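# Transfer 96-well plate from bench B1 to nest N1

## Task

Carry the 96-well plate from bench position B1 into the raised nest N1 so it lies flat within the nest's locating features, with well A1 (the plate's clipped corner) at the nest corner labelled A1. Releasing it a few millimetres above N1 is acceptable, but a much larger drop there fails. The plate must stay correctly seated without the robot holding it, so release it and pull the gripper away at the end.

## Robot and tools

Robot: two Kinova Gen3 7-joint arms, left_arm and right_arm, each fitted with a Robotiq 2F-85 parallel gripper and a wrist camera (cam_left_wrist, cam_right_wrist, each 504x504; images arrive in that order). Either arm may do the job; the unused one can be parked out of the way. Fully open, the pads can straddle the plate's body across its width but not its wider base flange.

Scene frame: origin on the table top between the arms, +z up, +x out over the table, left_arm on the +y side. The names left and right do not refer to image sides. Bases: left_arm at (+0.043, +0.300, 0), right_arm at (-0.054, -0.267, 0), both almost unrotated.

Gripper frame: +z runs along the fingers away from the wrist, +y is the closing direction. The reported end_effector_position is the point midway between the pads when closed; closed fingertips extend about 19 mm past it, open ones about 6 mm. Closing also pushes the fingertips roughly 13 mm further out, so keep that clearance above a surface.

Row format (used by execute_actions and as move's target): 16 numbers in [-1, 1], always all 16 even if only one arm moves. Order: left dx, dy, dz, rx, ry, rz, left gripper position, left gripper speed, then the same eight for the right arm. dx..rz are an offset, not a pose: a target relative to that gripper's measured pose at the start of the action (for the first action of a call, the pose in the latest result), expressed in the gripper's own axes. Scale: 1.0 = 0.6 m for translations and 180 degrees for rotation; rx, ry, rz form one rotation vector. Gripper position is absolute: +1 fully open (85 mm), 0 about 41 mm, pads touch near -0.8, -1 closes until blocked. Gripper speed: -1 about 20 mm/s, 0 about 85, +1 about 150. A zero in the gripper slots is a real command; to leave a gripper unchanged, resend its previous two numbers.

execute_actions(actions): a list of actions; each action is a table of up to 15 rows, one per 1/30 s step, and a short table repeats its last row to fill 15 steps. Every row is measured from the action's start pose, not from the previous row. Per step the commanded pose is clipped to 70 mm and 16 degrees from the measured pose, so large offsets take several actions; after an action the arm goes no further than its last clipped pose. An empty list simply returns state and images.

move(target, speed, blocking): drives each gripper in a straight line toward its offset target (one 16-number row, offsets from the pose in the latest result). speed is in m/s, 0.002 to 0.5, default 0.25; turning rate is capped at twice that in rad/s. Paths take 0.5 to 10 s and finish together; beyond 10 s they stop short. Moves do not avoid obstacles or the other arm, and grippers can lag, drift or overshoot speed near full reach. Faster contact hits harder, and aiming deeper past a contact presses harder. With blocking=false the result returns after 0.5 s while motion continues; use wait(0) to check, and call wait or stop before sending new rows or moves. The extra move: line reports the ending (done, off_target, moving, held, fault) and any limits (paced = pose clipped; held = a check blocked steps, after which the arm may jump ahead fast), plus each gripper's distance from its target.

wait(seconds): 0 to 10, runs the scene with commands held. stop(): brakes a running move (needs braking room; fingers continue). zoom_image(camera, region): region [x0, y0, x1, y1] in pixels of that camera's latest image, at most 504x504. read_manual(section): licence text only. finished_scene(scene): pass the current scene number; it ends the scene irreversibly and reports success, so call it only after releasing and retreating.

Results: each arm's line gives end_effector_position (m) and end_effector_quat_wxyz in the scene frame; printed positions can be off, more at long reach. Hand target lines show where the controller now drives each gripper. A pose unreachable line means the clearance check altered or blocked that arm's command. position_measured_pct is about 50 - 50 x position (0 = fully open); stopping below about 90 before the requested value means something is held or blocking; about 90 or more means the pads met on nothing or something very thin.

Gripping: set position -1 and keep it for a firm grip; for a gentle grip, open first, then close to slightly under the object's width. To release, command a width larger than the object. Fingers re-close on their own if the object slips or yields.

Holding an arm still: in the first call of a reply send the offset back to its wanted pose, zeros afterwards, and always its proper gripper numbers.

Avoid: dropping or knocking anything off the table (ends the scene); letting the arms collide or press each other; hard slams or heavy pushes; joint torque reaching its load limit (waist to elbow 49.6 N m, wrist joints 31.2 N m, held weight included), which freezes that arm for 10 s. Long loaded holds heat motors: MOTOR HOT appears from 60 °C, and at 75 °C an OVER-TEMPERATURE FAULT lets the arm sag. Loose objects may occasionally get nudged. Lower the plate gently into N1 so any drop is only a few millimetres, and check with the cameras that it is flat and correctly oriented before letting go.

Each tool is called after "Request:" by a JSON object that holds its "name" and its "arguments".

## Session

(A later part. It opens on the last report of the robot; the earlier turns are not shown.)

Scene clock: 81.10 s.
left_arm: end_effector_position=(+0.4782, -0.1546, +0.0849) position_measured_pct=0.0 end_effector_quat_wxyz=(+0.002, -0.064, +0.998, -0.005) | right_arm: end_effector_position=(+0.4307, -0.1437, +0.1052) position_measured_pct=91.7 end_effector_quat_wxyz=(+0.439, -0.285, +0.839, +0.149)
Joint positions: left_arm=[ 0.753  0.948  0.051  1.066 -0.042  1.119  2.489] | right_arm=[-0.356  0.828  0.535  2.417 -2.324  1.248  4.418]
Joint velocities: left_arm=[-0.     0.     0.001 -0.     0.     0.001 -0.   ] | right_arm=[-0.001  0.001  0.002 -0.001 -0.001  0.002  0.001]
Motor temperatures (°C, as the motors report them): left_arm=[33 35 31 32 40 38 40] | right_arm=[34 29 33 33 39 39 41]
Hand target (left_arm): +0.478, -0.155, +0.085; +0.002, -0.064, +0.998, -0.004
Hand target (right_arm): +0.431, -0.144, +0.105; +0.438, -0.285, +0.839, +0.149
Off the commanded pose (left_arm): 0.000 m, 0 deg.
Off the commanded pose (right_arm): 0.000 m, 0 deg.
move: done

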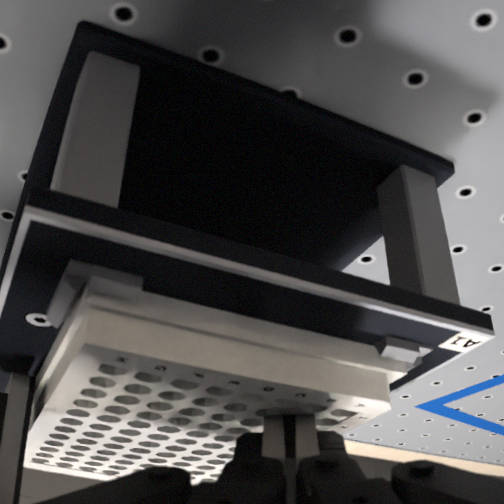

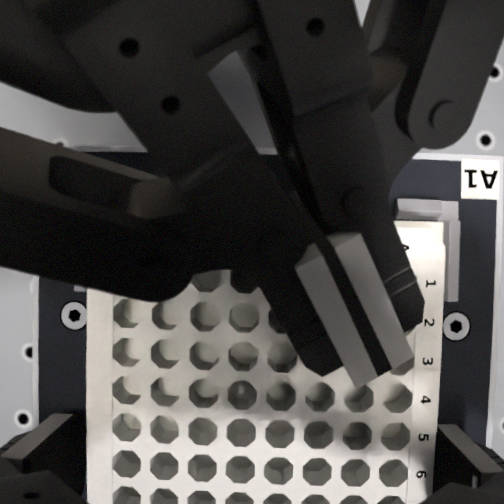

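Touching now. Lift left slightly with a +y shift while right presses lightly.

Request:
{"name": "move", "arguments": {"target": [0,0.0024,-0.005,0,0,0,1,-1, 0.0014,0,0.001,0,0,0,-1,1], "speed": 0.008}}

Scene clock: 82.23 s.
left_arm: end_effector_position=(+0.4782, -0.1535, +0.0868) position_measured_pct=0.0 end_effector_quat_wxyz=(+0.002, -0.064, +0.998, -0.005) | right_arm: end_effector_position=(+0.4310, -0.1429, +0.1060) position_measured_pct=91.7 end_effector_quat_wxyz=(+0.440, -0.285, +0.838, +0.150)
Joint positions: left_arm=[ 0.752  0.944  0.051  1.069 -0.042  1.12   2.488] | right_arm=[-0.357  0.829  0.536  2.418 -2.325  1.254  4.419]
Joint velocities: left_arm=[ 0.    -0.    -0.001 -0.     0.     0.001  0.   ] | right_arm=[-0.003  0.     0.005 -0.     0.001  0.002 -0.003]
Motor temperatures (°C, as the motors report them): left_arm=[33 35 31 32 40 38 40] | right_arm=[34 29 33 33 39 39 41]
Hand target (left_arm): +0.478, -0.153, +0.088; +0.002, -0.064, +0.998, -0.005
Hand target (right_arm): +0.431, -0.144, +0.104; +0.439, -0.285, +0.839, +0.149
Off the commanded pose (left_arm): 0.001 m, 0 deg.
Off the commanded pose (right_arm): 0.002 m, 0 deg.
move: done

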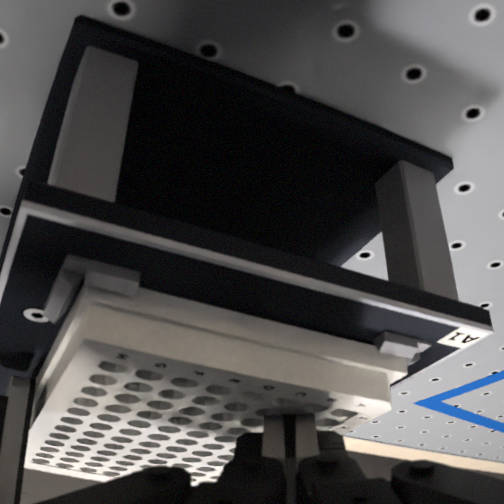

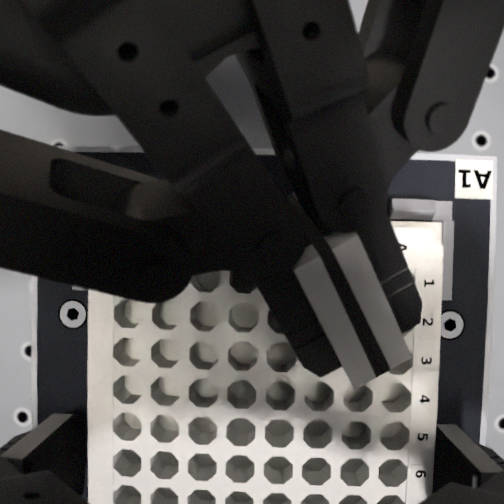

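Request:
{"name": "execute_actions", "arguments": {"actions": [[[0,-0.0008,0,0,0,0,1,-1, 0.003,-0.0008,0.0015,0,0,0,-1,1],[0,-0.0008,0.001,0,0,0,1,-1, 0.003,-0.0008,0.0015,0,0,0,-1,1],[0,-0.0016,0.002,0,0,0,1,-1, 0.004,-0.0008,0.0018,0,0,0,-1,1],[0,-0.0016,0.0033,0,0,0,1,-1, 0.0052,-0.0008,0.0022,0,0,0,-1,1]],[[0,0.001,-0.0008,0,0,0,1,-1, 0.004,-0.0013,0.0016,0,0,0,-1,1],[0,0.002,-0.0008,0,0,0,1,-1, 0.004,-0.0013,0.0016,0,0,0,-1,1],[0,0.003,-0.0008,0,0,0,1,-1, 0.004,-0.0013,0.0016,0,0,0,-1,1],[0,0.004,-0.0008,0,0,0,1,-1, 0.004,-0.0013,0.0016,0,0,0,-1,1],[0,0.005,-0.0008,0,0,0,1,-1, 0.004,-0.0013,0.0016,0,0,0,-1,1]]]}}

Scene clock: 84.73 s.
left_arm: end_effector_position=(+0.4782, -0.1536, +0.0854) position_measured_pct=0.0 end_effector_quat_wxyz=(+0.003, -0.063, +0.998, -0.007) | right_arm: end_effector_position=(+0.4320, -0.1427, +0.1047) position_measured_pct=91.7 end_effector_quat_wxyz=(+0.445, -0.285, +0.835, +0.152)
Joint positions: left_arm=[ 0.751  0.942  0.051  1.077 -0.04   1.109  2.485] | right_arm=[-0.351  0.845  0.535  2.418 -2.33   1.28   4.43 ]
Joint velocities: left_arm=[ 0.002 -0.    -0.001 -0.001  0.003 -0.001 -0.002] | right_arm=[-0.003  0.003  0.004  0.    -0.001  0.004 -0.003]
Motor temperatures (°C, as the motors report them): left_arm=[33 35 31 32 40 38 40] | right_arm=[34 29 33 33 39 39 41]
Hand target (left_arm): +0.478, -0.151, +0.085; +0.002, -0.064, +0.998, -0.005
Hand target (right_arm): +0.431, -0.144, +0.102; +0.442, -0.285, +0.837, +0.150
Off the commanded pose (left_arm): 0.002 m, 0 deg.
Off the commanded pose (right_arm): 0.003 m, 0 deg.

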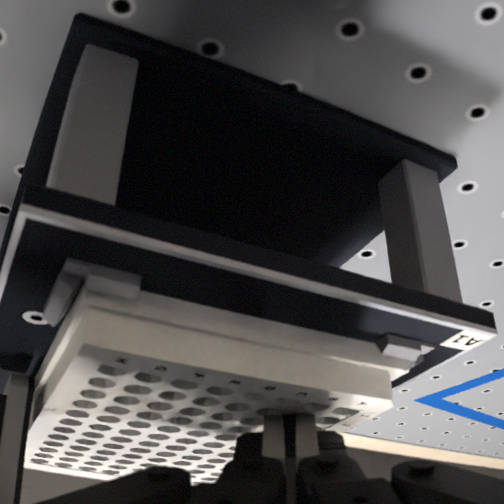

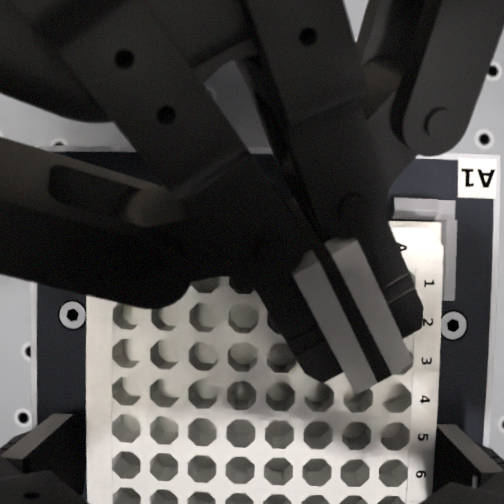

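Request:
{"name": "execute_actions", "arguments": {"actions": [[[0,0.005,0,0,0,0,1,-1, 0.005,-0.002,0.0016,0,0,0,-1,1],[0,0.006,0,0,0,0,1,-1, 0.005,-0.002,0.0016,0,0,0,-1,1],[0,0.007,0,0,0,0,1,-1, 0.005,-0.002,0.0016,0,0,0,-1,1],[0,0.008,0,0,0,0,1,-1, 0.005,-0.002,0.0016,0,0,0,-1,1],[0,0.009,0,0,0,0,1,-1, 0.005,-0.002,0.0016,0,0,0,-1,1],[0,0.010,0,0,0,0,1,-1, 0.005,-0.002,0.0016,0,0,0,-1,1],[0,0.011,0,0,0,0,1,-1, 0.005,-0.002,0.0016,0,0,0,-1,1],[0,0.011,0,0,0,0,1,-1, 0.005,-0.002,0.0016,0,0,0,-1,1],[0,0.011,0,0,0,0,1,-1, 0.005,-0.002,0.0016,0,0,0,-1,1],[0,0.011,0,0,0,0,1,-1, 0.005,-0.002,0.0016,0,0,0,-1,1],[0,0.011,0,0,0,0,1,-1, 0.005,-0.002,0.0016,0,0,0,-1,1],[0,0.008,0,0,0,0,1,-1, 0.005,-0.002,0.0016,0,0,0,-1,1],[0,0.005,0,0,0,0,1,-1, 0.005,-0.002,0.0016,0,0,0,-1,1],[0,0.003,0,0,0,0,1,-1, 0.005,-0.002,0.0016,0,0,0,-1,1],[0,0.0018,0,0,0,0,1,-1, 0.005,-0.002,0.0016,0,0,0,-1,1]]]}}

Request:
{"name": "zoom_image", "arguments": {"camera": "cam_right_wrist", "region": [364, 364, 504, 504]}}

Scene clock: 86.47 s.
left_arm: end_effector_position=(+0.4782, -0.1537, +0.0857) position_measured_pct=0.0 end_effector_quat_wxyz=(+0.004, -0.062, +0.998, -0.009) | right_arm: end_effector_position=(+0.4326, -0.1427, +0.1046) position_measured_pct=91.7 end_effector_quat_wxyz=(+0.448, -0.286, +0.833, +0.153)
Joint positions: left_arm=[ 0.751  0.938  0.05   1.085 -0.038  1.1    2.482] | right_arm=[-0.347  0.853  0.535  2.417 -2.33   1.295  4.435]
Joint velocities: left_arm=[ 0.019  0.055 -0.017 -0.112 -0.006  0.115  0.033] | right_arm=[-0.004  0.003  0.007 -0.002 -0.001  0.002 -0.003]
Motor temperatures (°C, as the motors report them): left_arm=[33 35 31 32 40 38 40] | right_arm=[34 29 33 33 39 39 41]
Hand target (left_arm): +0.478, -0.153, +0.085; +0.003, -0.063, +0.998, -0.007
Hand target (right_arm): +0.432, -0.144, +0.102; +0.445, -0.285, +0.835, +0.152
Off the commanded pose (left_arm): 0.001 m, 0 deg.
Off the commanded pose (right_arm): 0.003 m, 0 deg.

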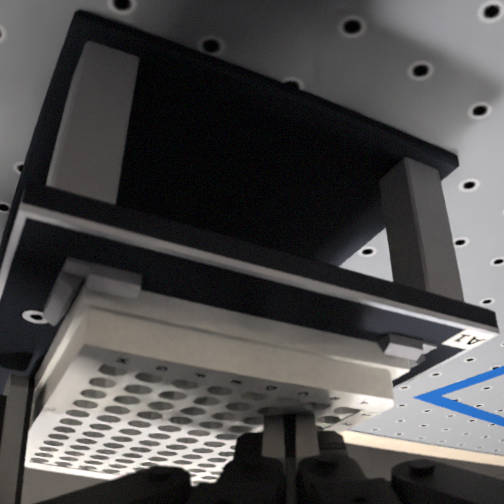

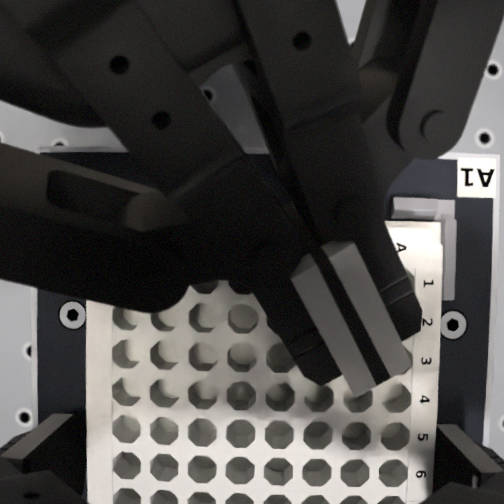

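Region (364, 364, 504, 504) of cam_right_wrist's 504x504 image, scaled by 3.600.

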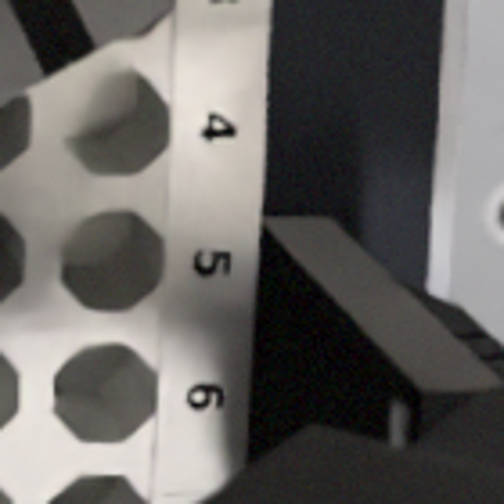

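Request:
{"name": "execute_actions", "arguments": {"actions": [[[0,0.0005,-0.0003,-0.002,0.001,-0.001,0.85,-1, 0.004,-0.001,0.0016,0,0,0,-1,1],[0,0.0005,-0.0003,-0.002,0.001,-0.001,0.85,-1, 0.004,-0.001,0.0016,0,0,0,-1,1],[0,0.0008,-0.0008,-0.0035,0.002,-0.0015,0.85,-1, 0.004,-0.001,0.0016,0,0,0,-1,1],[0,0.0008,-0.0008,-0.0035,0.002,-0.0015,0.85,-1, 0.004,-0.001,0.0016,0,0,0,-1,1],[0,0.0012,-0.0012,-0.005,0.0025,-0.002,0.85,-1, 0.004,-0.001,0.0016,0,0,0,-1,1]]]}}

Scene clock: 88.30 s.
left_arm: end_effector_position=(+0.4785, -0.1524, +0.0869) position_measured_pct=5.6 end_effector_quat_wxyz=(-0.000, -0.065, +0.998, -0.001) | right_arm: end_effector_position=(+0.4331, -0.1426, +0.1047) position_measured_pct=91.7 end_effector_quat_wxyz=(+0.450, -0.286, +0.832, +0.154)
Joint positions: left_arm=[ 0.753  0.948  0.047  1.059 -0.04   1.134  2.489] | right_arm=[-0.344  0.859  0.535  2.418 -2.332  1.307  4.44 ]
Joint velocities: left_arm=[ 0.002 -0.     0.    -0.    -0.    -0.001  0.   ] | right_arm=[-0.003  0.002  0.006  0.     0.     0.004 -0.003]
Motor temperatures (°C, as the motors report them): left_arm=[33 35 31 32 40 38 40] | right_arm=[34 29 33 33 39 39 41]
Hand target (left_arm): +0.478, -0.153, +0.086; -0.000, -0.065, +0.998, -0.002
Hand target (right_arm): +0.433, -0.143, +0.102; +0.448, -0.286, +0.833, +0.153
Off the commanded pose (left_arm): 0.001 m, 0 deg.
Off the commanded pose (right_arm): 0.003 m, 0 deg.

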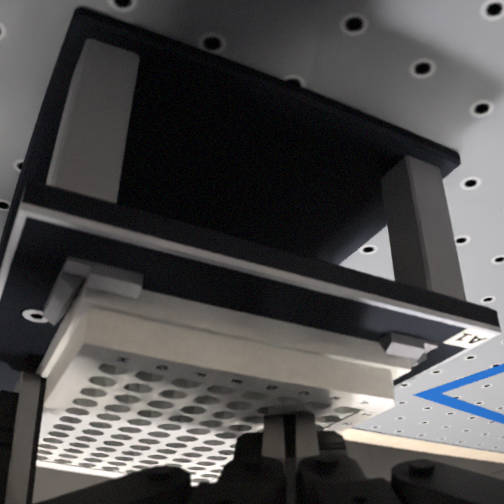

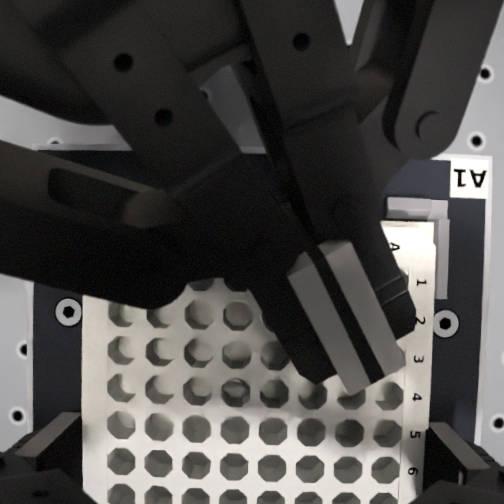

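Request:
{"name": "execute_actions", "arguments": {"actions": [[[0,0.001,0,0,0,0,0.85,-1, 0.005,-0.001,0.002,0,0,0,-1,1],[0,0.002,0,0,0,0,0.85,-1, 0.005,-0.001,0.002,0,0,0,-1,1],[0,0.002,0,0,0,0,0.85,-1, 0.005,-0.001,0.002,0,0,0,-1,1],[0,0.002,0,0,0,0,0.85,-1, 0.005,-0.001,0.002,0,0,0,-1,1],[0,0.002,0,0,0,0,0.85,-1, 0.005,-0.001,0.002,0,0,0,-1,1],[0,0.002,0,0,0,0,0.85,-1, 0.005,-0.001,0.002,0,0,0,-1,1],[0,0.002,0,0,0,0,1,1, 0.005,-0.001,0.002,0,0,0,-1,1],[0,0.002,0,0,0,0,1,1, 0.005,-0.001,0.002,0,0,0,-1,1],[0,0.002,0,0,0,0,1,1, 0.005,-0.001,0.002,0,0,0,-1,1],[0,0.002,0,0,0,0,1,1, 0.005,-0.001,0.002,0,0,0,-1,1],[0,0.001,0,0,0,0,1,1, 0.005,-0.001,0.002,0,0,0,-1,1]]]}}

Scene clock: 89.70 s.
left_arm: end_effector_position=(+0.4786, -0.1534, +0.0856) position_measured_pct=0.0 end_effector_quat_wxyz=(+0.000, -0.065, +0.998, -0.003) | right_arm: end_effector_position=(+0.4336, -0.1422, +0.1047) position_measured_pct=91.7 end_effector_quat_wxyz=(+0.453, -0.286, +0.830, +0.156)
Joint positions: left_arm=[ 0.754  0.949  0.047  1.06  -0.038  1.128  2.487] | right_arm=[-0.342  0.867  0.535  2.418 -2.334  1.322  4.445]
Joint velocities: left_arm=[ 0.001  0.002 -0.001 -0.002  0.002  0.001 -0.001] | right_arm=[-0.004  0.001  0.006  0.     0.001  0.005 -0.003]
Motor temperatures (°C, as the motors report them): left_arm=[33 35 31 32 40 38 40] | right_arm=[34 29 33 33 39 39 41]
Hand target (left_arm): +0.478, -0.152, +0.087; -0.000, -0.065, +0.998, -0.001
Hand target (right_arm): +0.433, -0.143, +0.102; +0.450, -0.286, +0.832, +0.154
Off the commanded pose (left_arm): 0.002 m, 0 deg.
Off the commanded pose (right_arm): 0.003 m, 0 deg.

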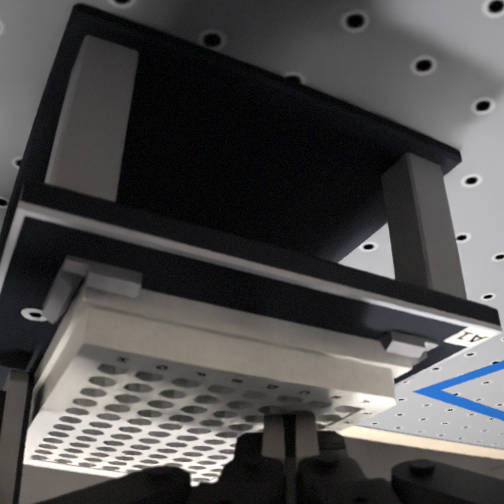

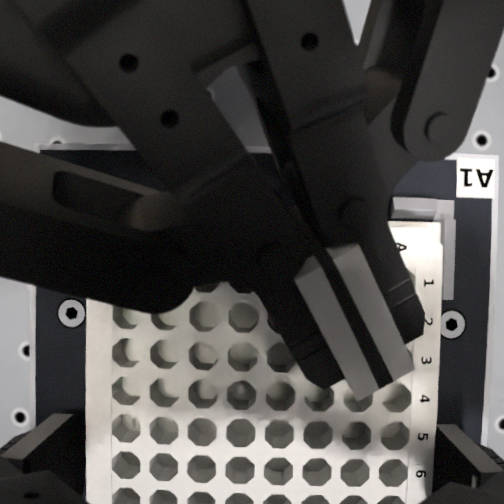

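Request:
{"name": "execute_actions", "arguments": {"actions": [[[0,0.003,-0.002,0,0,0,1,1, 0.006,-0.002,0.003,0,0,0,-1,1],[0,0.003,-0.002,0,0,0,1,1, 0.007,-0.002,0.0035,0,0,0,-1,1],[0,0.003,-0.002,0,0,0,1,1, 0.008,-0.002,0.004,0,0,0,-1,1],[0,0.004,-0.003,0,0,0,1,1, 0.009,-0.003,0.004,0,0,0,-1,1],[0,0.005,-0.004,0,0,0,1,1, 0.010,-0.003,0.0045,0,0,0,-1,1],[0,0.006,-0.005,0,0,0,1,1, 0.010,-0.003,0.0045,0,0,0,-1,1],[0,0.007,-0.006,0,0,0,1,1, 0.010,-0.003,0.0045,0,0,0,-1,1],[0,0.007,-0.007,0,0,0,1,1, 0.010,-0.003,0.0045,0,0,0,-1,1]]]}}

Scene clock: 91.07 s.
left_arm: end_effector_position=(+0.4783, -0.1524, +0.0870) position_measured_pct=0.0 end_effector_quat_wxyz=(+0.001, -0.064, +0.998, -0.005) | right_arm: end_effector_position=(+0.4350, -0.1417, +0.1047) position_measured_pct=91.7 end_effector_quat_wxyz=(+0.459, -0.286, +0.826, +0.158)
Joint positions: left_arm=[ 0.751  0.942  0.047  1.072 -0.036  1.119  2.482] | right_arm=[-0.336  0.883  0.535  2.417 -2.337  1.352  4.454]
Joint velocities: left_arm=[ 0.001 -0.    -0.003  0.     0.003 -0.    -0.002] | right_arm=[-0.008  0.005  0.013  0.     0.002  0.009 -0.007]
Motor temperatures (°C, as the motors report them): left_arm=[33 35 31 32 40 38 40] | right_arm=[34 29 33 33 39 39 41]
Hand target (left_arm): +0.478, -0.149, +0.090; +0.000, -0.065, +0.998, -0.003
Hand target (right_arm): +0.434, -0.144, +0.098; +0.453, -0.286, +0.830, +0.156
Off the commanded pose (left_arm): 0.004 m, 0 deg.
Off the commanded pose (right_arm): 0.007 m, 1 deg.

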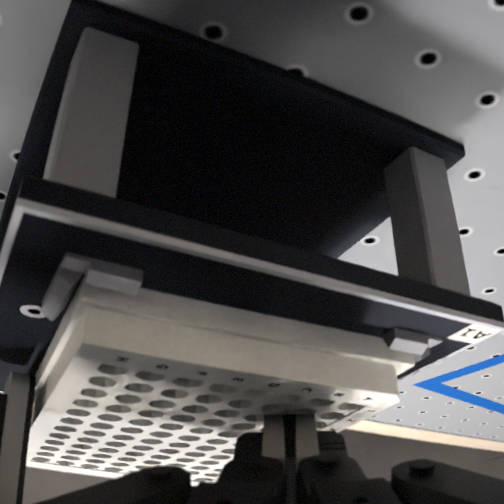

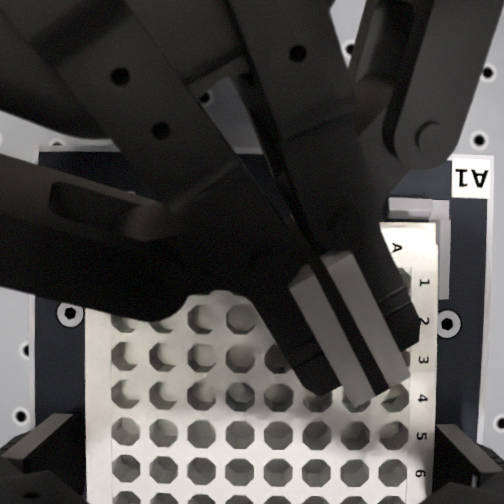

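Request:
{"name": "execute_actions", "arguments": {"actions": [[[0,0.002,-0.002,0,0,0,1,-1, 0.007,-0.002,0.003,0,0,0,-1,1],[0,0,0,0,0,0,1,-1, 0.005,-0.002,0.002,0,0,0,-1,1],[0,-0.002,0.002,-0.001,0,0,1,-1, 0.004,-0.002,0.0016,0,0,0,-1,1],[0,-0.003,0.004,-0.0025,0,-0.0006,1,-1, 0.004,-0.002,0.0016,0,0,0,-1,1]],[[0,0.0005,-0.0005,0,0,0,0.86,-1, 0.004,0,0.002,0,0,0,-1,1],[0,0.001,-0.001,0,0,0,0.86,-1, 0.004,0,0.002,0,0,0,-1,1],[0,0.0015,-0.0015,0,0,0,0.86,-1, 0.004,0,0.002,0,0,0,-1,1],[0,0.002,-0.002,0,0,0,0.86,-1, 0.004,0,0.002,0,0,0,-1,1],[0,0.0025,-0.0022,0,0,0,0.86,-1, 0.004,0,0.002,0,0,0,-1,1]]]}}

Scene clock: 95.90 s.
left_arm: end_effector_position=(+0.4784, -0.1530, +0.0866) position_measured_pct=5.6 end_effector_quat_wxyz=(+0.001, -0.065, +0.998, -0.002) | right_arm: end_effector_position=(+0.4366, -0.1418, +0.1043) position_measured_pct=91.7 end_effector_quat_wxyz=(+0.464, -0.286, +0.823, +0.160)
Joint positions: left_arm=[ 0.756  0.948  0.044  1.061 -0.037  1.13   2.487] | right_arm=[-0.331  0.896  0.534  2.415 -2.342  1.374  4.462]
Joint velocities: left_arm=[-0.001 -0.     0.     0.     0.    -0.    -0.001] | right_arm=[-0.004  0.002  0.004 -0.     0.001  0.004 -0.001]
Motor temperatures (°C, as the motors report them): left_arm=[33 36 31 32 40 38 40] | right_arm=[34 29 33 33 39 39 41]
Hand target (left_arm): +0.478, -0.153, +0.086; +0.001, -0.065, +0.998, -0.002
Hand target (right_arm): +0.436, -0.142, +0.102; +0.462, -0.286, +0.824, +0.159
Off the commanded pose (left_arm): 0.000 m, 0 deg.
Off the commanded pose (right_arm): 0.003 m, 0 deg.

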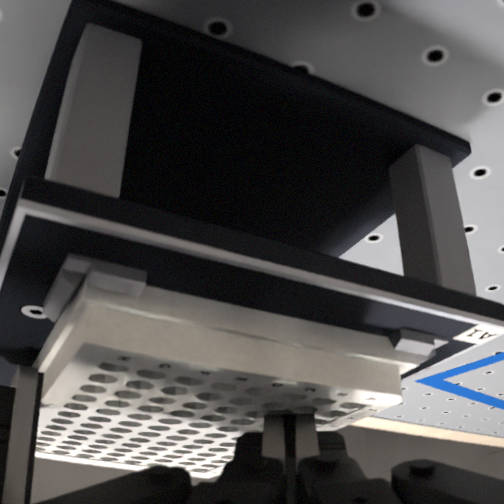

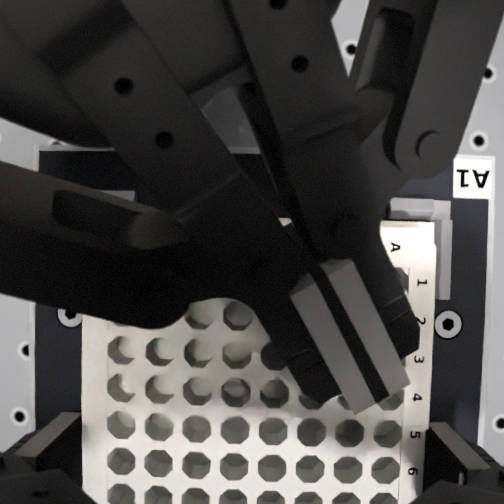

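Request:
{"name": "execute_actions", "arguments": {"actions": [[[0,0.002,0.001,0,0,0,0.86,-1, 0.005,0,0.002,0,0,0,-1,1],[0,0.004,0.001,0,0,0,0.86,-1, 0.005,0,0.002,0,0,0,-1,1],[0,0.006,0.0015,0,0,0,0.86,-1, 0.005,0,0.002,0,0,0,-1,1],[0,0.008,0.0015,0,0,0,0.86,-1, 0.005,0,0.002,0,0,0,-1,1],[0,0.010,0.002,0,0,0,0.86,-1, 0.005,0,0.002,0,0,0,-1,1],[0,0.012,0.002,0,0,0,0.86,-1, 0.005,0,0.002,0,0,0,-1,1],[0,0.014,0.0025,0,0,0,0.86,-1, 0.005,0,0.002,0,0,0,-1,1],[0,0.016,0.0025,0,0,0,0.86,-1, 0.005,0,0.002,0,0,0,-1,1],[0,0.018,0.003,0,0,0,0.86,-1, 0.005,0,0.002,0,0,0,-1,1]]]}}

Scene clock: 97.77 s.
left_arm: end_effector_position=(+0.4780, -0.1511, +0.0876) position_measured_pct=5.6 end_effector_quat_wxyz=(+0.005, -0.063, +0.998, -0.011) | right_arm: end_effector_position=(+0.4368, -0.1406, +0.1046) position_measured_pct=91.7 end_effector_quat_wxyz=(+0.468, -0.286, +0.821, +0.161)
Joint positions: left_arm=[ 0.749  0.928  0.045  1.1   -0.03   1.091  2.477] | right_arm=[-0.331  0.903  0.533  2.416 -2.345  1.39   4.467]
Joint velocities: left_arm=[ 0.002 -0.001 -0.009  0.002  0.009 -0.002 -0.005] | right_arm=[-0.005  0.003  0.008  0.001  0.     0.005 -0.005]
Motor temperatures (°C, as the motors report them): left_arm=[33 36 31 32 40 38 40] | right_arm=[34 29 33 33 39 39 41]
Hand target (left_arm): +0.477, -0.142, +0.085; +0.001, -0.065, +0.998, -0.002
Hand target (right_arm): +0.436, -0.142, +0.101; +0.464, -0.286, +0.823, +0.160
Off the commanded pose (left_arm): 0.009 m, 1 deg.
Off the commanded pose (right_arm): 0.004 m, 0 deg.

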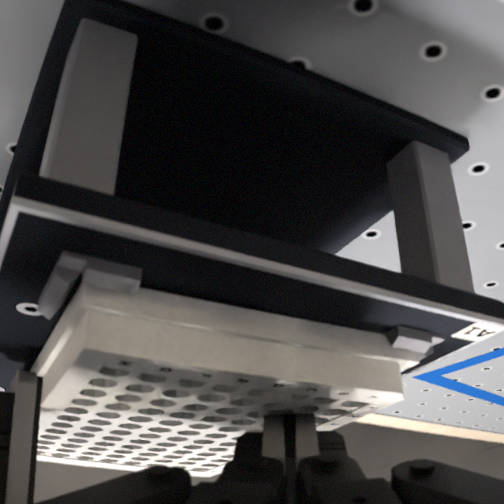

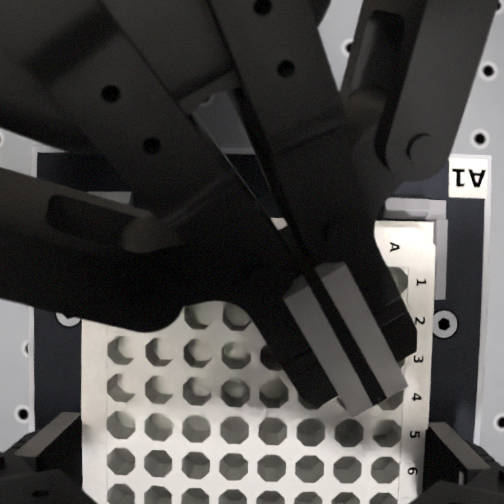

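Request:
{"name": "execute_actions", "arguments": {"actions": [[[0,0.015,0.0045,-0.0057,0.0025,-0.0013,1,-1, 0.005,-0.001,0.002,0,0,0,-1,1],[0,0.015,0.005,-0.0057,0.0025,-0.0013,1,-1, 0.005,-0.001,0.002,0,0,0,-1,1],[0,0.015,0.0055,-0.0057,0.0025,-0.0013,1,-1, 0.005,-0.001,0.002,0,0,0,-1,1],[0,0.015,0.006,-0.0057,0.0025,-0.0013,1,-1, 0.005,-0.001,0.002,0,0,0,-1,1],[0,0.015,0.0065,-0.0057,0.0025,-0.0013,1,-1, 0.005,-0.001,0.002,0,0,0,-1,1]]]}}

Scene clock: 99.17 s.
left_arm: end_effector_position=(+0.4778, -0.1523, +0.0864) position_measured_pct=0.4 end_effector_quat_wxyz=(+0.004, -0.062, +0.998, -0.013) | right_arm: end_effector_position=(+0.4375, -0.1404, +0.1045) position_measured_pct=91.7 end_effector_quat_wxyz=(+0.470, -0.286, +0.819, +0.162)
Joint positions: left_arm=[ 0.751  0.929  0.041  1.102 -0.025  1.086  2.473] | right_arm=[-0.328  0.911  0.533  2.416 -2.348  1.404  4.472]
Joint velocities: left_arm=[ 0.004  0.001 -0.01  -0.002  0.009  0.001 -0.005] | right_arm=[-0.005  0.002  0.007 -0.     0.001  0.003 -0.002]
Motor temperatures (°C, as the motors report them): left_arm=[33 36 31 32 40 38 40] | right_arm=[34 29 33 33 39 39 41]
Hand target (left_arm): +0.477, -0.142, +0.084; -0.000, -0.065, +0.998, -0.003
Hand target (right_arm): +0.437, -0.141, +0.101; +0.468, -0.286, +0.821, +0.161
Off the commanded pose (left_arm): 0.010 m, 1 deg.
Off the commanded pose (right_arm): 0.003 m, 0 deg.

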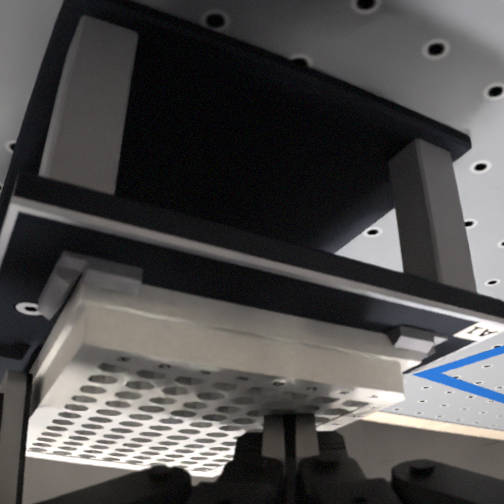

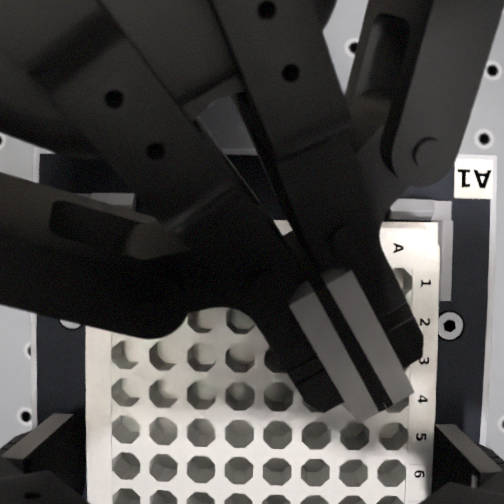

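Request:
{"name": "execute_actions", "arguments": {"actions": [[[0,0.017,0.004,-0.0065,0.0025,-0.002,1,-1, 0.006,-0.002,0.002,0,0,0,-1,1],[0,0.018,0.0035,-0.0065,0.0025,-0.002,1,-1, 0.006,-0.002,0.002,0,0,0,-1,1],[0,0.019,0.003,-0.0065,0.0025,-0.002,1,-1, 0.006,-0.002,0.002,0,0,0,-1,1],[0,0.020,0.0025,-0.0065,0.0025,-0.002,1,-1, 0.006,-0.002,0.002,0,0,0,-1,1],[0,0.021,0.002,-0.0065,0.0025,-0.002,1,-1, 0.006,-0.002,0.002,0,0,0,-1,1],[0,0.022,0.002,-0.0065,0.0025,-0.002,1,-1, 0.006,-0.002,0.002,0,0,0,-1,1],[0,0.023,0.002,-0.0065,0.0025,-0.002,1,-1, 0.006,-0.002,0.002,0,0,0,-1,1],[0,0.024,0.002,-0.0065,0.0025,-0.002,1,-1, 0.006,-0.002,0.002,0,0,0,-1,1],[0,0.025,0.002,-0.0065,0.0025,-0.002,1,-1, 0.006,-0.002,0.002,0,0,0,-1,1],[0,0.025,0.002,-0.0065,0.0025,-0.002,1,-1, 0.006,-0.002,0.002,0,0,0,-1,1],[0,0.025,0.002,-0.0065,0.0025,-0.002,1,-1, 0.006,-0.002,0.002,0,0,0,-1,1],[0,0.018,0.002,-0.0065,0.0025,-0.002,1,-1, 0.006,-0.002,0.002,0,0,0,-1,1],[0,0.012,0.002,-0.0065,0.0025,-0.002,1,-1, 0.005,-0.002,0.002,0,0,0,-1,1],[0,0.006,0.002,-0.0065,0.0025,-0.002,1,-1, 0.004,-0.002,0.002,0,0,0,-1,1],[0,0.0,0.002,-0.0065,0.0025,-0.002,1,-1, 0.003,-0.001,0.0015,0,0,0,-1,1]]]}}

Request:
{"name": "wait", "arguments": {"seconds": 0.4}}

Scene clock: 101.43 s.
left_arm: end_effector_position=(+0.4773, -0.1476, +0.0866) position_measured_pct=0.4 end_effector_quat_wxyz=(+0.002, -0.064, +0.998, -0.005) | right_arm: end_effector_position=(+0.4389, -0.1397, +0.1048) position_measured_pct=91.7 end_effector_quat_wxyz=(+0.473, -0.287, +0.817, +0.164)
Joint positions: left_arm=[ 0.754  0.931  0.033  1.096 -0.025  1.105  2.474] | right_arm=[-0.327  0.917  0.533  2.412 -2.349  1.414  4.475]
Joint velocities: left_arm=[ 0.074  0.163 -0.038 -0.345 -0.045  0.318  0.086] | right_arm=[-0.037 -0.047  0.029  0.024 -0.023 -0.061 -0.029]
Motor temperatures (°C, as the motors report them): left_arm=[33 36 31 32 40 38 40] | right_arm=[34 29 33 33 39 39 41]
Hand target (left_arm): +0.478, -0.152, +0.085; +0.000, -0.065, +0.998, -0.003
Hand target (right_arm): +0.438, -0.141, +0.102; +0.470, -0.286, +0.819, +0.162
Off the commanded pose (left_arm): 0.005 m, 0 deg.
Off the commanded pose (right_arm): 0.003 m, 0 deg.

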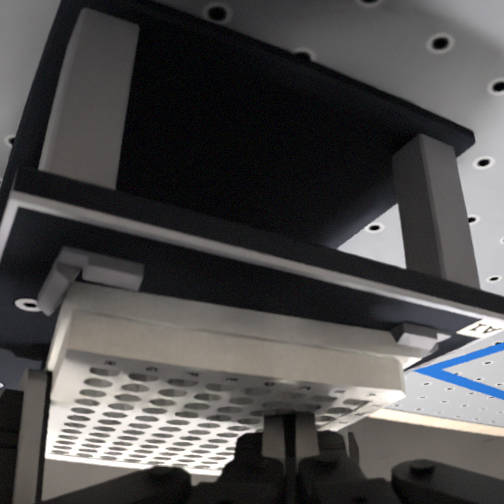

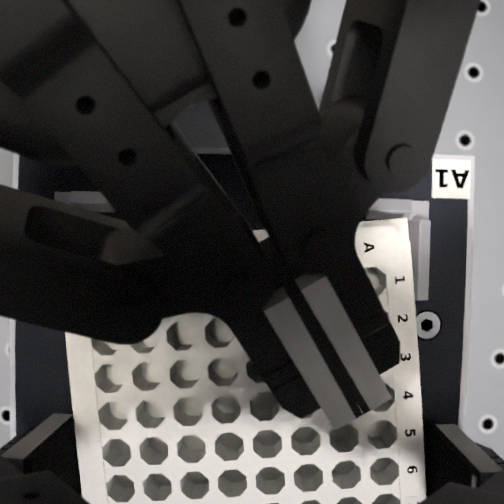

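Scene clock: 101.83 s.
left_arm: end_effector_position=(+0.4789, -0.1486, +0.0864) position_measured_pct=0.4 end_effector_quat_wxyz=(+0.000, -0.067, +0.998, -0.001) | right_arm: end_effector_position=(+0.4391, -0.1403, +0.1048) position_measured_pct=91.7 end_effector_quat_wxyz=(+0.473, -0.286, +0.817, +0.163)
Joint positions: left_arm=[ 0.756  0.942  0.031  1.072 -0.027  1.125  2.481] | right_arm=[-0.327  0.917  0.534  2.413 -2.35   1.413  4.474]
Joint velocities: left_arm=[-0.    -0.    -0.001 -0.     0.     0.001 -0.   ] | right_arm=[-0.001 -0.     0.001  0.001  0.     0.     0.001]
Motor temperatures (°C, as the motors report them): left_arm=[33 36 31 32 40 38 40] | right_arm=[34 29 33 33 39 39 41]
Hand target (left_arm): +0.478, -0.152, +0.085; +0.000, -0.065, +0.998, -0.003
Hand target (right_arm): +0.438, -0.141, +0.102; +0.470, -0.286, +0.819, +0.162
Off the commanded pose (left_arm): 0.004 m, 0 deg.
Off the commanded pose (right_arm): 0.003 m, 0 deg.
wait: 0.40 s; at rest by 0.20 s

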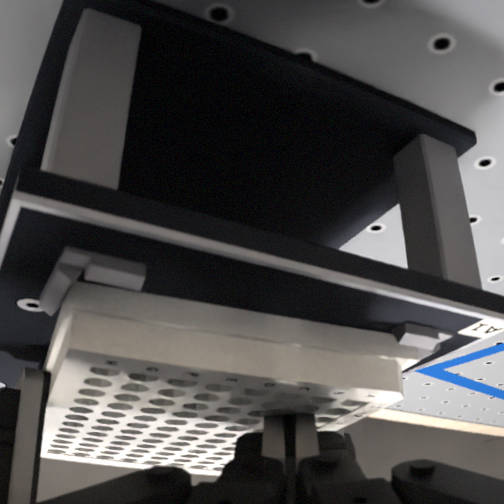

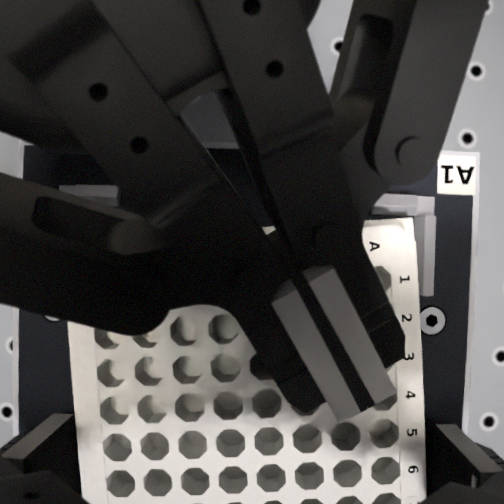

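Request:
{"name": "move", "arguments": {"target": [0,0,-0.002,0,0,-0.028,1,-1, 0.003,0,0.0015,0,0,0,-1,1], "speed": 0.08}}

Scene clock: 103.53 s.
left_arm: end_effector_position=(+0.4792, -0.1480, +0.0875) position_measured_pct=0.4 end_effector_quat_wxyz=(+0.000, -0.111, +0.994, -0.001) | right_arm: end_effector_position=(+0.4395, -0.1399, +0.1047) position_measured_pct=91.7 end_effector_quat_wxyz=(+0.475, -0.286, +0.816, +0.163)
Joint positions: left_arm=[ 0.764  0.941  0.011  1.071 -0.01   1.129  2.558] | right_arm=[-0.327  0.922  0.534  2.412 -2.353  1.421  4.476]
Joint velocities: left_arm=[-0.    -0.     0.001  0.    -0.002  0.001  0.001] | right_arm=[-0.002  0.001  0.003 -0.    -0.     0.003 -0.003]
Motor temperatures (°C, as the motors report them): left_arm=[33 36 31 32 40 38 40] | right_arm=[34 29 33 33 39 39 41]
Hand target (left_arm): +0.479, -0.149, +0.088; +0.000, -0.111, +0.994, -0.001
Hand target (right_arm): +0.439, -0.140, +0.103; +0.473, -0.286, +0.817, +0.163
Off the commanded pose (left_arm): 0.001 m, 0 deg.
Off the commanded pose (right_arm): 0.002 m, 0 deg.
move: done

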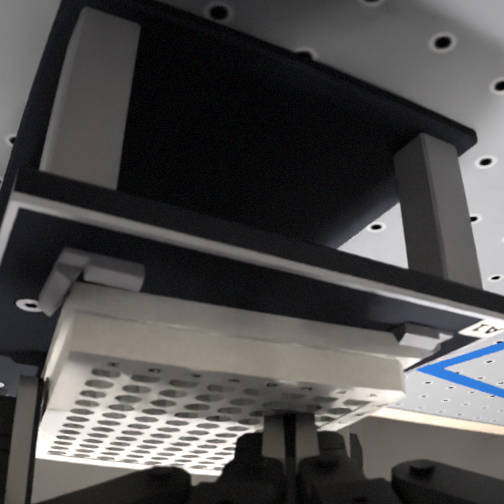

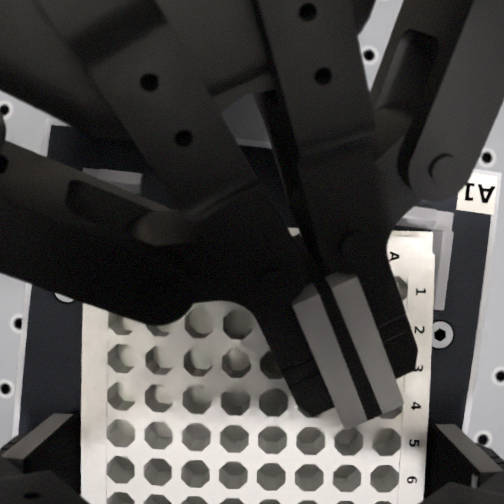

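Request:
{"name": "move", "arguments": {"target": [0,0,-0.007,0,0,0,1,-1, 0.002,0,0.001,0,0,0,-1,1], "speed": 0.01}}

Scene clock: 104.67 s.
left_arm: end_effector_position=(+0.4792, -0.1480, +0.0917) position_measured_pct=0.4 end_effector_quat_wxyz=(+0.000, -0.111, +0.994, -0.001) | right_arm: end_effector_position=(+0.4398, -0.1398, +0.1047) position_measured_pct=91.7 end_effector_quat_wxyz=(+0.476, -0.286, +0.815, +0.164)
Joint positions: left_arm=[ 0.764  0.936  0.012  1.067 -0.01   1.138  2.558] | right_arm=[-0.327  0.925  0.533  2.412 -2.355  1.427  4.478]
Joint velocities: left_arm=[-0.     0.    -0.001  0.     0.    -0.     0.   ] | right_arm=[-0.002  0.002  0.    -0.001  0.001  0.002 -0.001]
Motor temperatures (°C, as the motors report them): left_arm=[33 36 31 32 40 38 40] | right_arm=[34 29 33 33 39 39 41]
Hand target (left_arm): +0.479, -0.148, +0.092; +0.000, -0.111, +0.994, -0.001
Hand target (right_arm): +0.439, -0.140, +0.103; +0.475, -0.286, +0.816, +0.163
Off the commanded pose (left_arm): 0.000 m, 0 deg.
Off the commanded pose (right_arm): 0.001 m, 0 deg.
move: done

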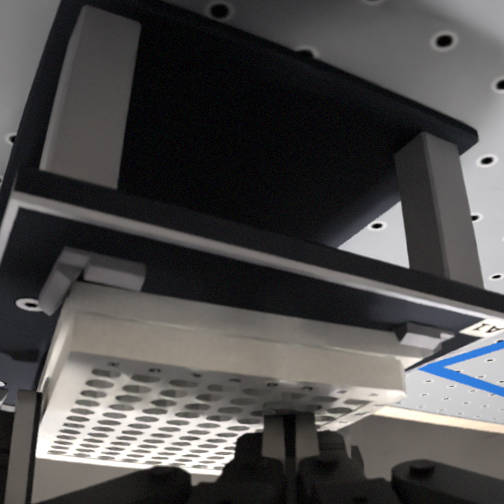

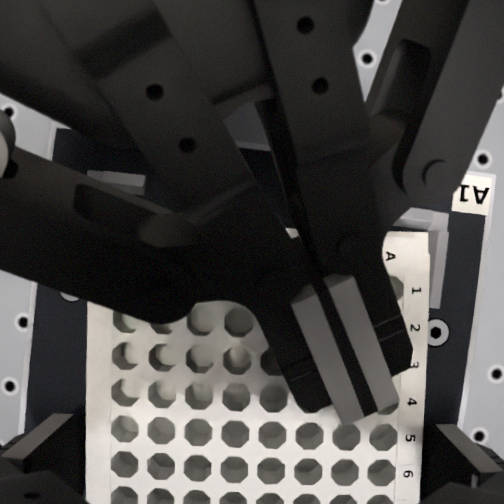

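Request:
{"name": "move", "arguments": {"target": [0,0,-0.03,0,0,0,1,-1, -0.012,0,-0.008,0,0,0,-1,1], "speed": 0.03}}

Scene clock: 106.40 s.
left_arm: end_effector_position=(+0.4792, -0.1480, +0.1097) position_measured_pct=0.4 end_effector_quat_wxyz=(+0.000, -0.111, +0.994, -0.001) | right_arm: end_effector_position=(+0.4393, -0.1403, +0.1132) position_measured_pct=91.7 end_effector_quat_wxyz=(+0.476, -0.286, +0.815, +0.163)
Joint positions: left_arm=[ 0.764  0.916  0.013  1.047 -0.011  1.177  2.559] | right_arm=[-0.331  0.895  0.544  2.416 -2.339  1.408  4.464]
Joint velocities: left_arm=[-0.001 -0.    -0.     0.001 -0.    -0.     0.   ] | right_arm=[-0.001 -0.001  0.001  0.     0.    -0.001  0.001]
Motor temperatures (°C, as the motors report them): left_arm=[33 36 31 32 40 38 40] | right_arm=[34 29 33 33 39 39 41]
Hand target (left_arm): +0.479, -0.148, +0.110; +0.000, -0.111, +0.994, -0.001
Hand target (right_arm): +0.439, -0.140, +0.113; +0.476, -0.286, +0.815, +0.164
Off the commanded pose (left_arm): 0.000 m, 0 deg.
Off the commanded pose (right_arm): 0.000 m, 0 deg.
move: done

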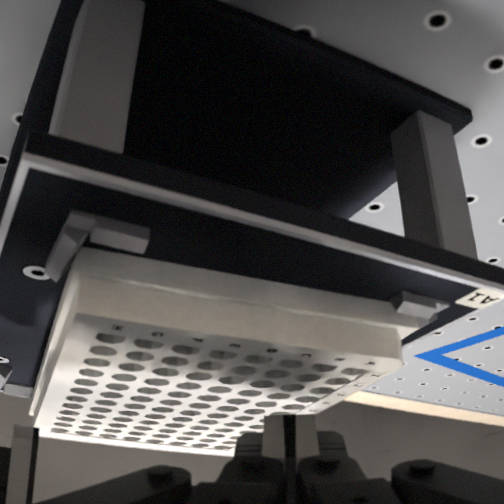

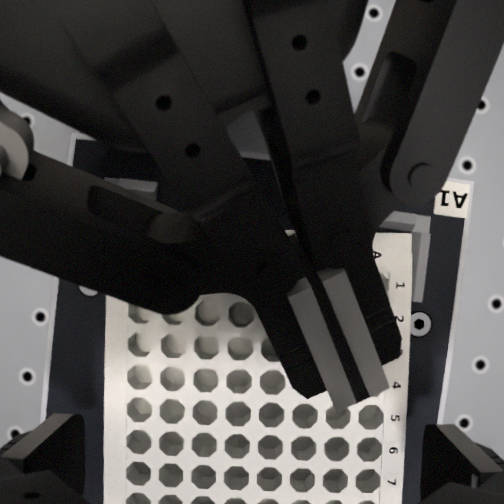

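Request:
{"name": "move", "arguments": {"target": [-0.07,0,-0.24,0,0,0.029,1,0, -0.072,-0.110,-0.284,0,0,0,-1,1], "speed": 0.2}}

Scene clock: 109.17 s.
left_arm: end_effector_position=(+0.5200, -0.1385, +0.2541) position_measured_pct=0.4 end_effector_quat_wxyz=(+0.001, -0.066, +0.998, -0.001) | right_arm: end_effector_position=(+0.3799, -0.2712, +0.2346) position_measured_pct=91.7 end_effector_quat_wxyz=(+0.476, -0.286, +0.816, +0.163)
Joint positions: left_arm=[ 0.703  0.915  0.045  0.582 -0.036  1.643  2.42 ] | right_arm=[-0.039  0.5    0.825  2.376 -1.655  1.357  4.239]
Joint velocities: left_arm=[-0.     0.007 -0.    -0.002 -0.     0.001  0.   ] | right_arm=[ 0.    -0.003  0.003 -0.001  0.001  0.002 -0.   ]
Motor temperatures (°C, as the motors report them): left_arm=[33 36 31 32 40 38 40] | right_arm=[34 29 33 33 39 39 41]
Hand target (left_arm): +0.520, -0.139, +0.254; +0.000, -0.066, +0.998, -0.001
Hand target (right_arm): +0.380, -0.271, +0.235; +0.476, -0.286, +0.816, +0.163
Off the commanded pose (left_arm): 0.000 m, 0 deg.
Off the commanded pose (right_arm): 0.001 m, 0 deg.
move: done

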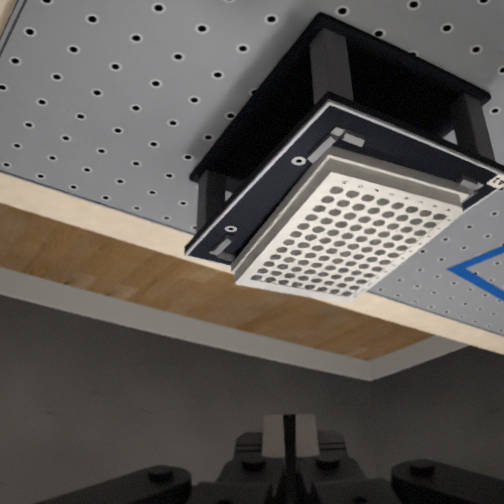

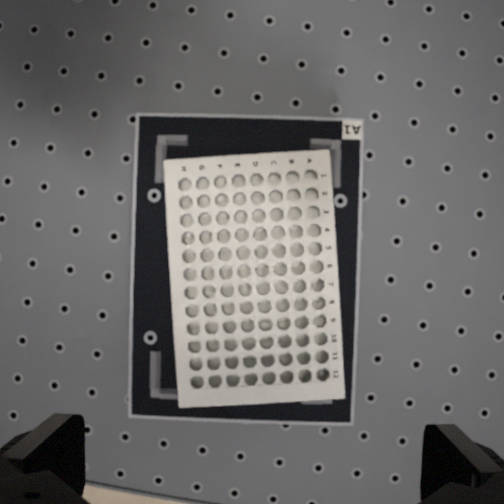

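Request:
{"name": "move", "arguments": {"target": [-0.067,0.039,0.252,0,0,0,1,0, 0,0,0,0,0,0,-1,1], "speed": 0.2}}

Scene clock: 113.80 s.
left_arm: end_effector_position=(+0.5569, -0.1102, +0.1030) position_measured_pct=0.4 end_effector_quat_wxyz=(+0.001, -0.066, +0.998, -0.001) | right_arm: end_effector_position=(+0.3799, -0.2712, +0.2346) position_measured_pct=91.7 end_effector_quat_wxyz=(+0.476, -0.286, +0.816, +0.163)
Joint positions: left_arm=[ 0.634  1.011  0.033  0.865 -0.029  1.264  2.352] | right_arm=[-0.039  0.5    0.825  2.376 -1.655  1.357  4.239]
Joint velocities: left_arm=[-0.002  0.    -0.001  0.     0.     0.    -0.   ] | right_arm=[-0.    -0.     0.     0.001  0.    -0.001  0.   ]
Motor temperatures (°C, as the motors report them): left_arm=[33 36 31 32 40 38 40] | right_arm=[34 29 33 33 39 39 41]
Hand target (left_arm): +0.557, -0.110, +0.103; +0.001, -0.066, +0.998, -0.001
Hand target (right_arm): +0.380, -0.271, +0.235; +0.476, -0.286, +0.816, +0.163
Off the commanded pose (left_arm): 0.000 m, 0 deg.
Off the commanded pose (right_arm): 0.000 m, 0 deg.
move: done

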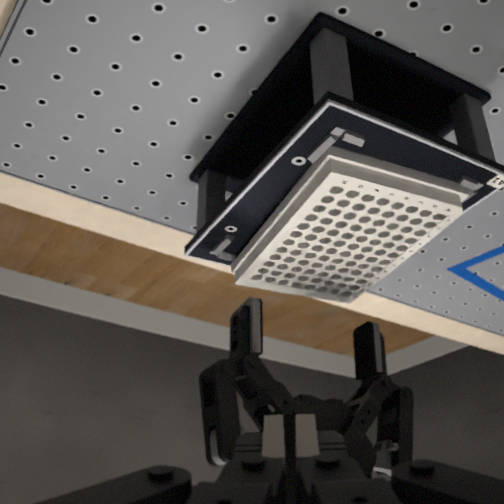

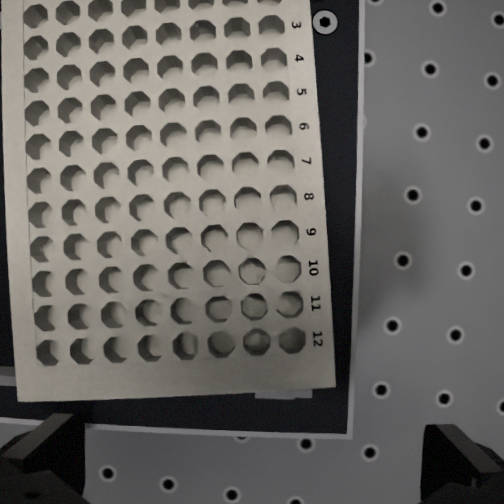

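Request:
{"name": "move", "arguments": {"target": [-0.0015,0,0.0235,0,0,0,1,0, 0,0,0,0,0,0,-1,1], "speed": 0.04}}

Request:
{"name": "move", "arguments": {"target": [0.014,-0.014,0,0,0,0,1,0, 0,0,0,0,0,0,-1,1], "speed": 0.012}}

Scene clock: 115.00 s.
left_arm: end_effector_position=(+0.5578, -0.1101, +0.0889) position_measured_pct=0.4 end_effector_quat_wxyz=(+0.001, -0.066, +0.998, -0.001) | right_arm: end_effector_position=(+0.3799, -0.2712, +0.2346) position_measured_pct=91.7 end_effector_quat_wxyz=(+0.476, -0.286, +0.816, +0.163)
Joint positions: left_arm=[ 0.633  1.026  0.032  0.878 -0.029  1.235  2.351] | right_arm=[-0.039  0.5    0.825  2.376 -1.655  1.357  4.239]
Joint velocities: left_arm=[ 0.    -0.    -0.001 -0.001 -0.     0.    -0.   ] | right_arm=[-0.     0.    -0.002 -0.     0.     0.    -0.   ]
Motor temperatures (°C, as the motors report them): left_arm=[33 36 31 32 40 38 40] | right_arm=[34 29 33 33 39 39 41]
Hand target (left_arm): +0.558, -0.110, +0.089; +0.001, -0.066, +0.998, -0.001
Hand target (right_arm): +0.380, -0.271, +0.235; +0.476, -0.286, +0.816, +0.163
Off the commanded pose (left_arm): 0.000 m, 0 deg.
Off the commanded pose (right_arm): 0.000 m, 0 deg.
move: done

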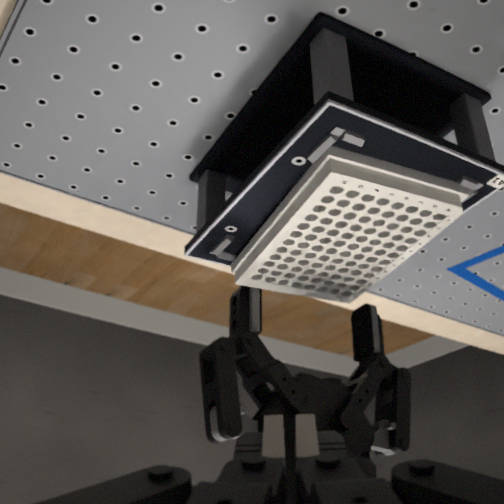

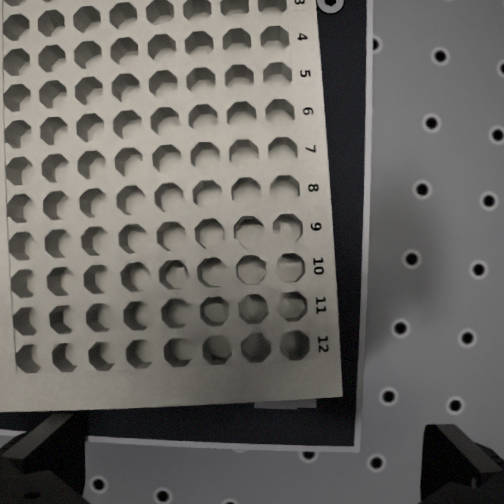

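Scene clock: 116.20 s.
left_arm: end_effector_position=(+0.5520, -0.1192, +0.0896) position_measured_pct=0.4 end_effector_quat_wxyz=(+0.002, -0.066, +0.998, -0.001) | right_arm: end_effector_position=(+0.3799, -0.2712, +0.2346) position_measured_pct=91.7 end_effector_quat_wxyz=(+0.476, -0.286, +0.816, +0.163)
Joint positions: left_arm=[ 0.65   1.027  0.033  0.875 -0.031  1.235  2.37 ] | right_arm=[-0.039  0.5    0.825  2.376 -1.655  1.357  4.239]
Joint velocities: left_arm=[-0.001 -0.     0.002 -0.001 -0.002  0.     0.001] | right_arm=[-0.     0.001  0.001  0.    -0.    -0.001 -0.   ]
Motor temperatures (°C, as the motors report them): left_arm=[33 36 31 32 40 38 40] | right_arm=[34 29 33 33 39 39 41]
Hand target (left_arm): +0.551, -0.120, +0.089; +0.001, -0.066, +0.998, -0.001
Hand target (right_arm): +0.380, -0.271, +0.235; +0.476, -0.286, +0.816, +0.163
Off the commanded pose (left_arm): 0.002 m, 0 deg.
Off the commanded pose (right_arm): 0.000 m, 0 deg.
move: done

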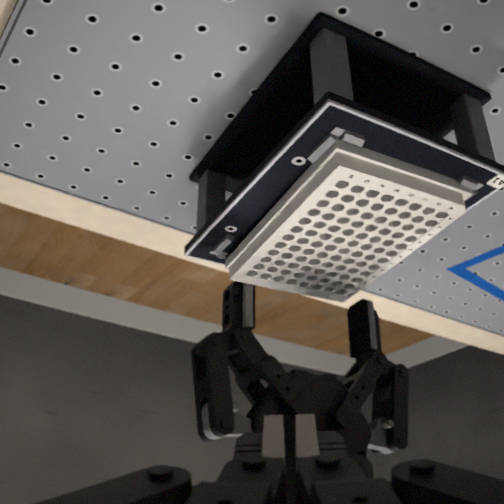

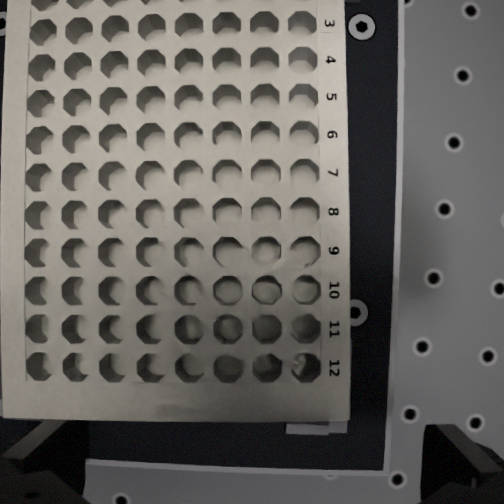

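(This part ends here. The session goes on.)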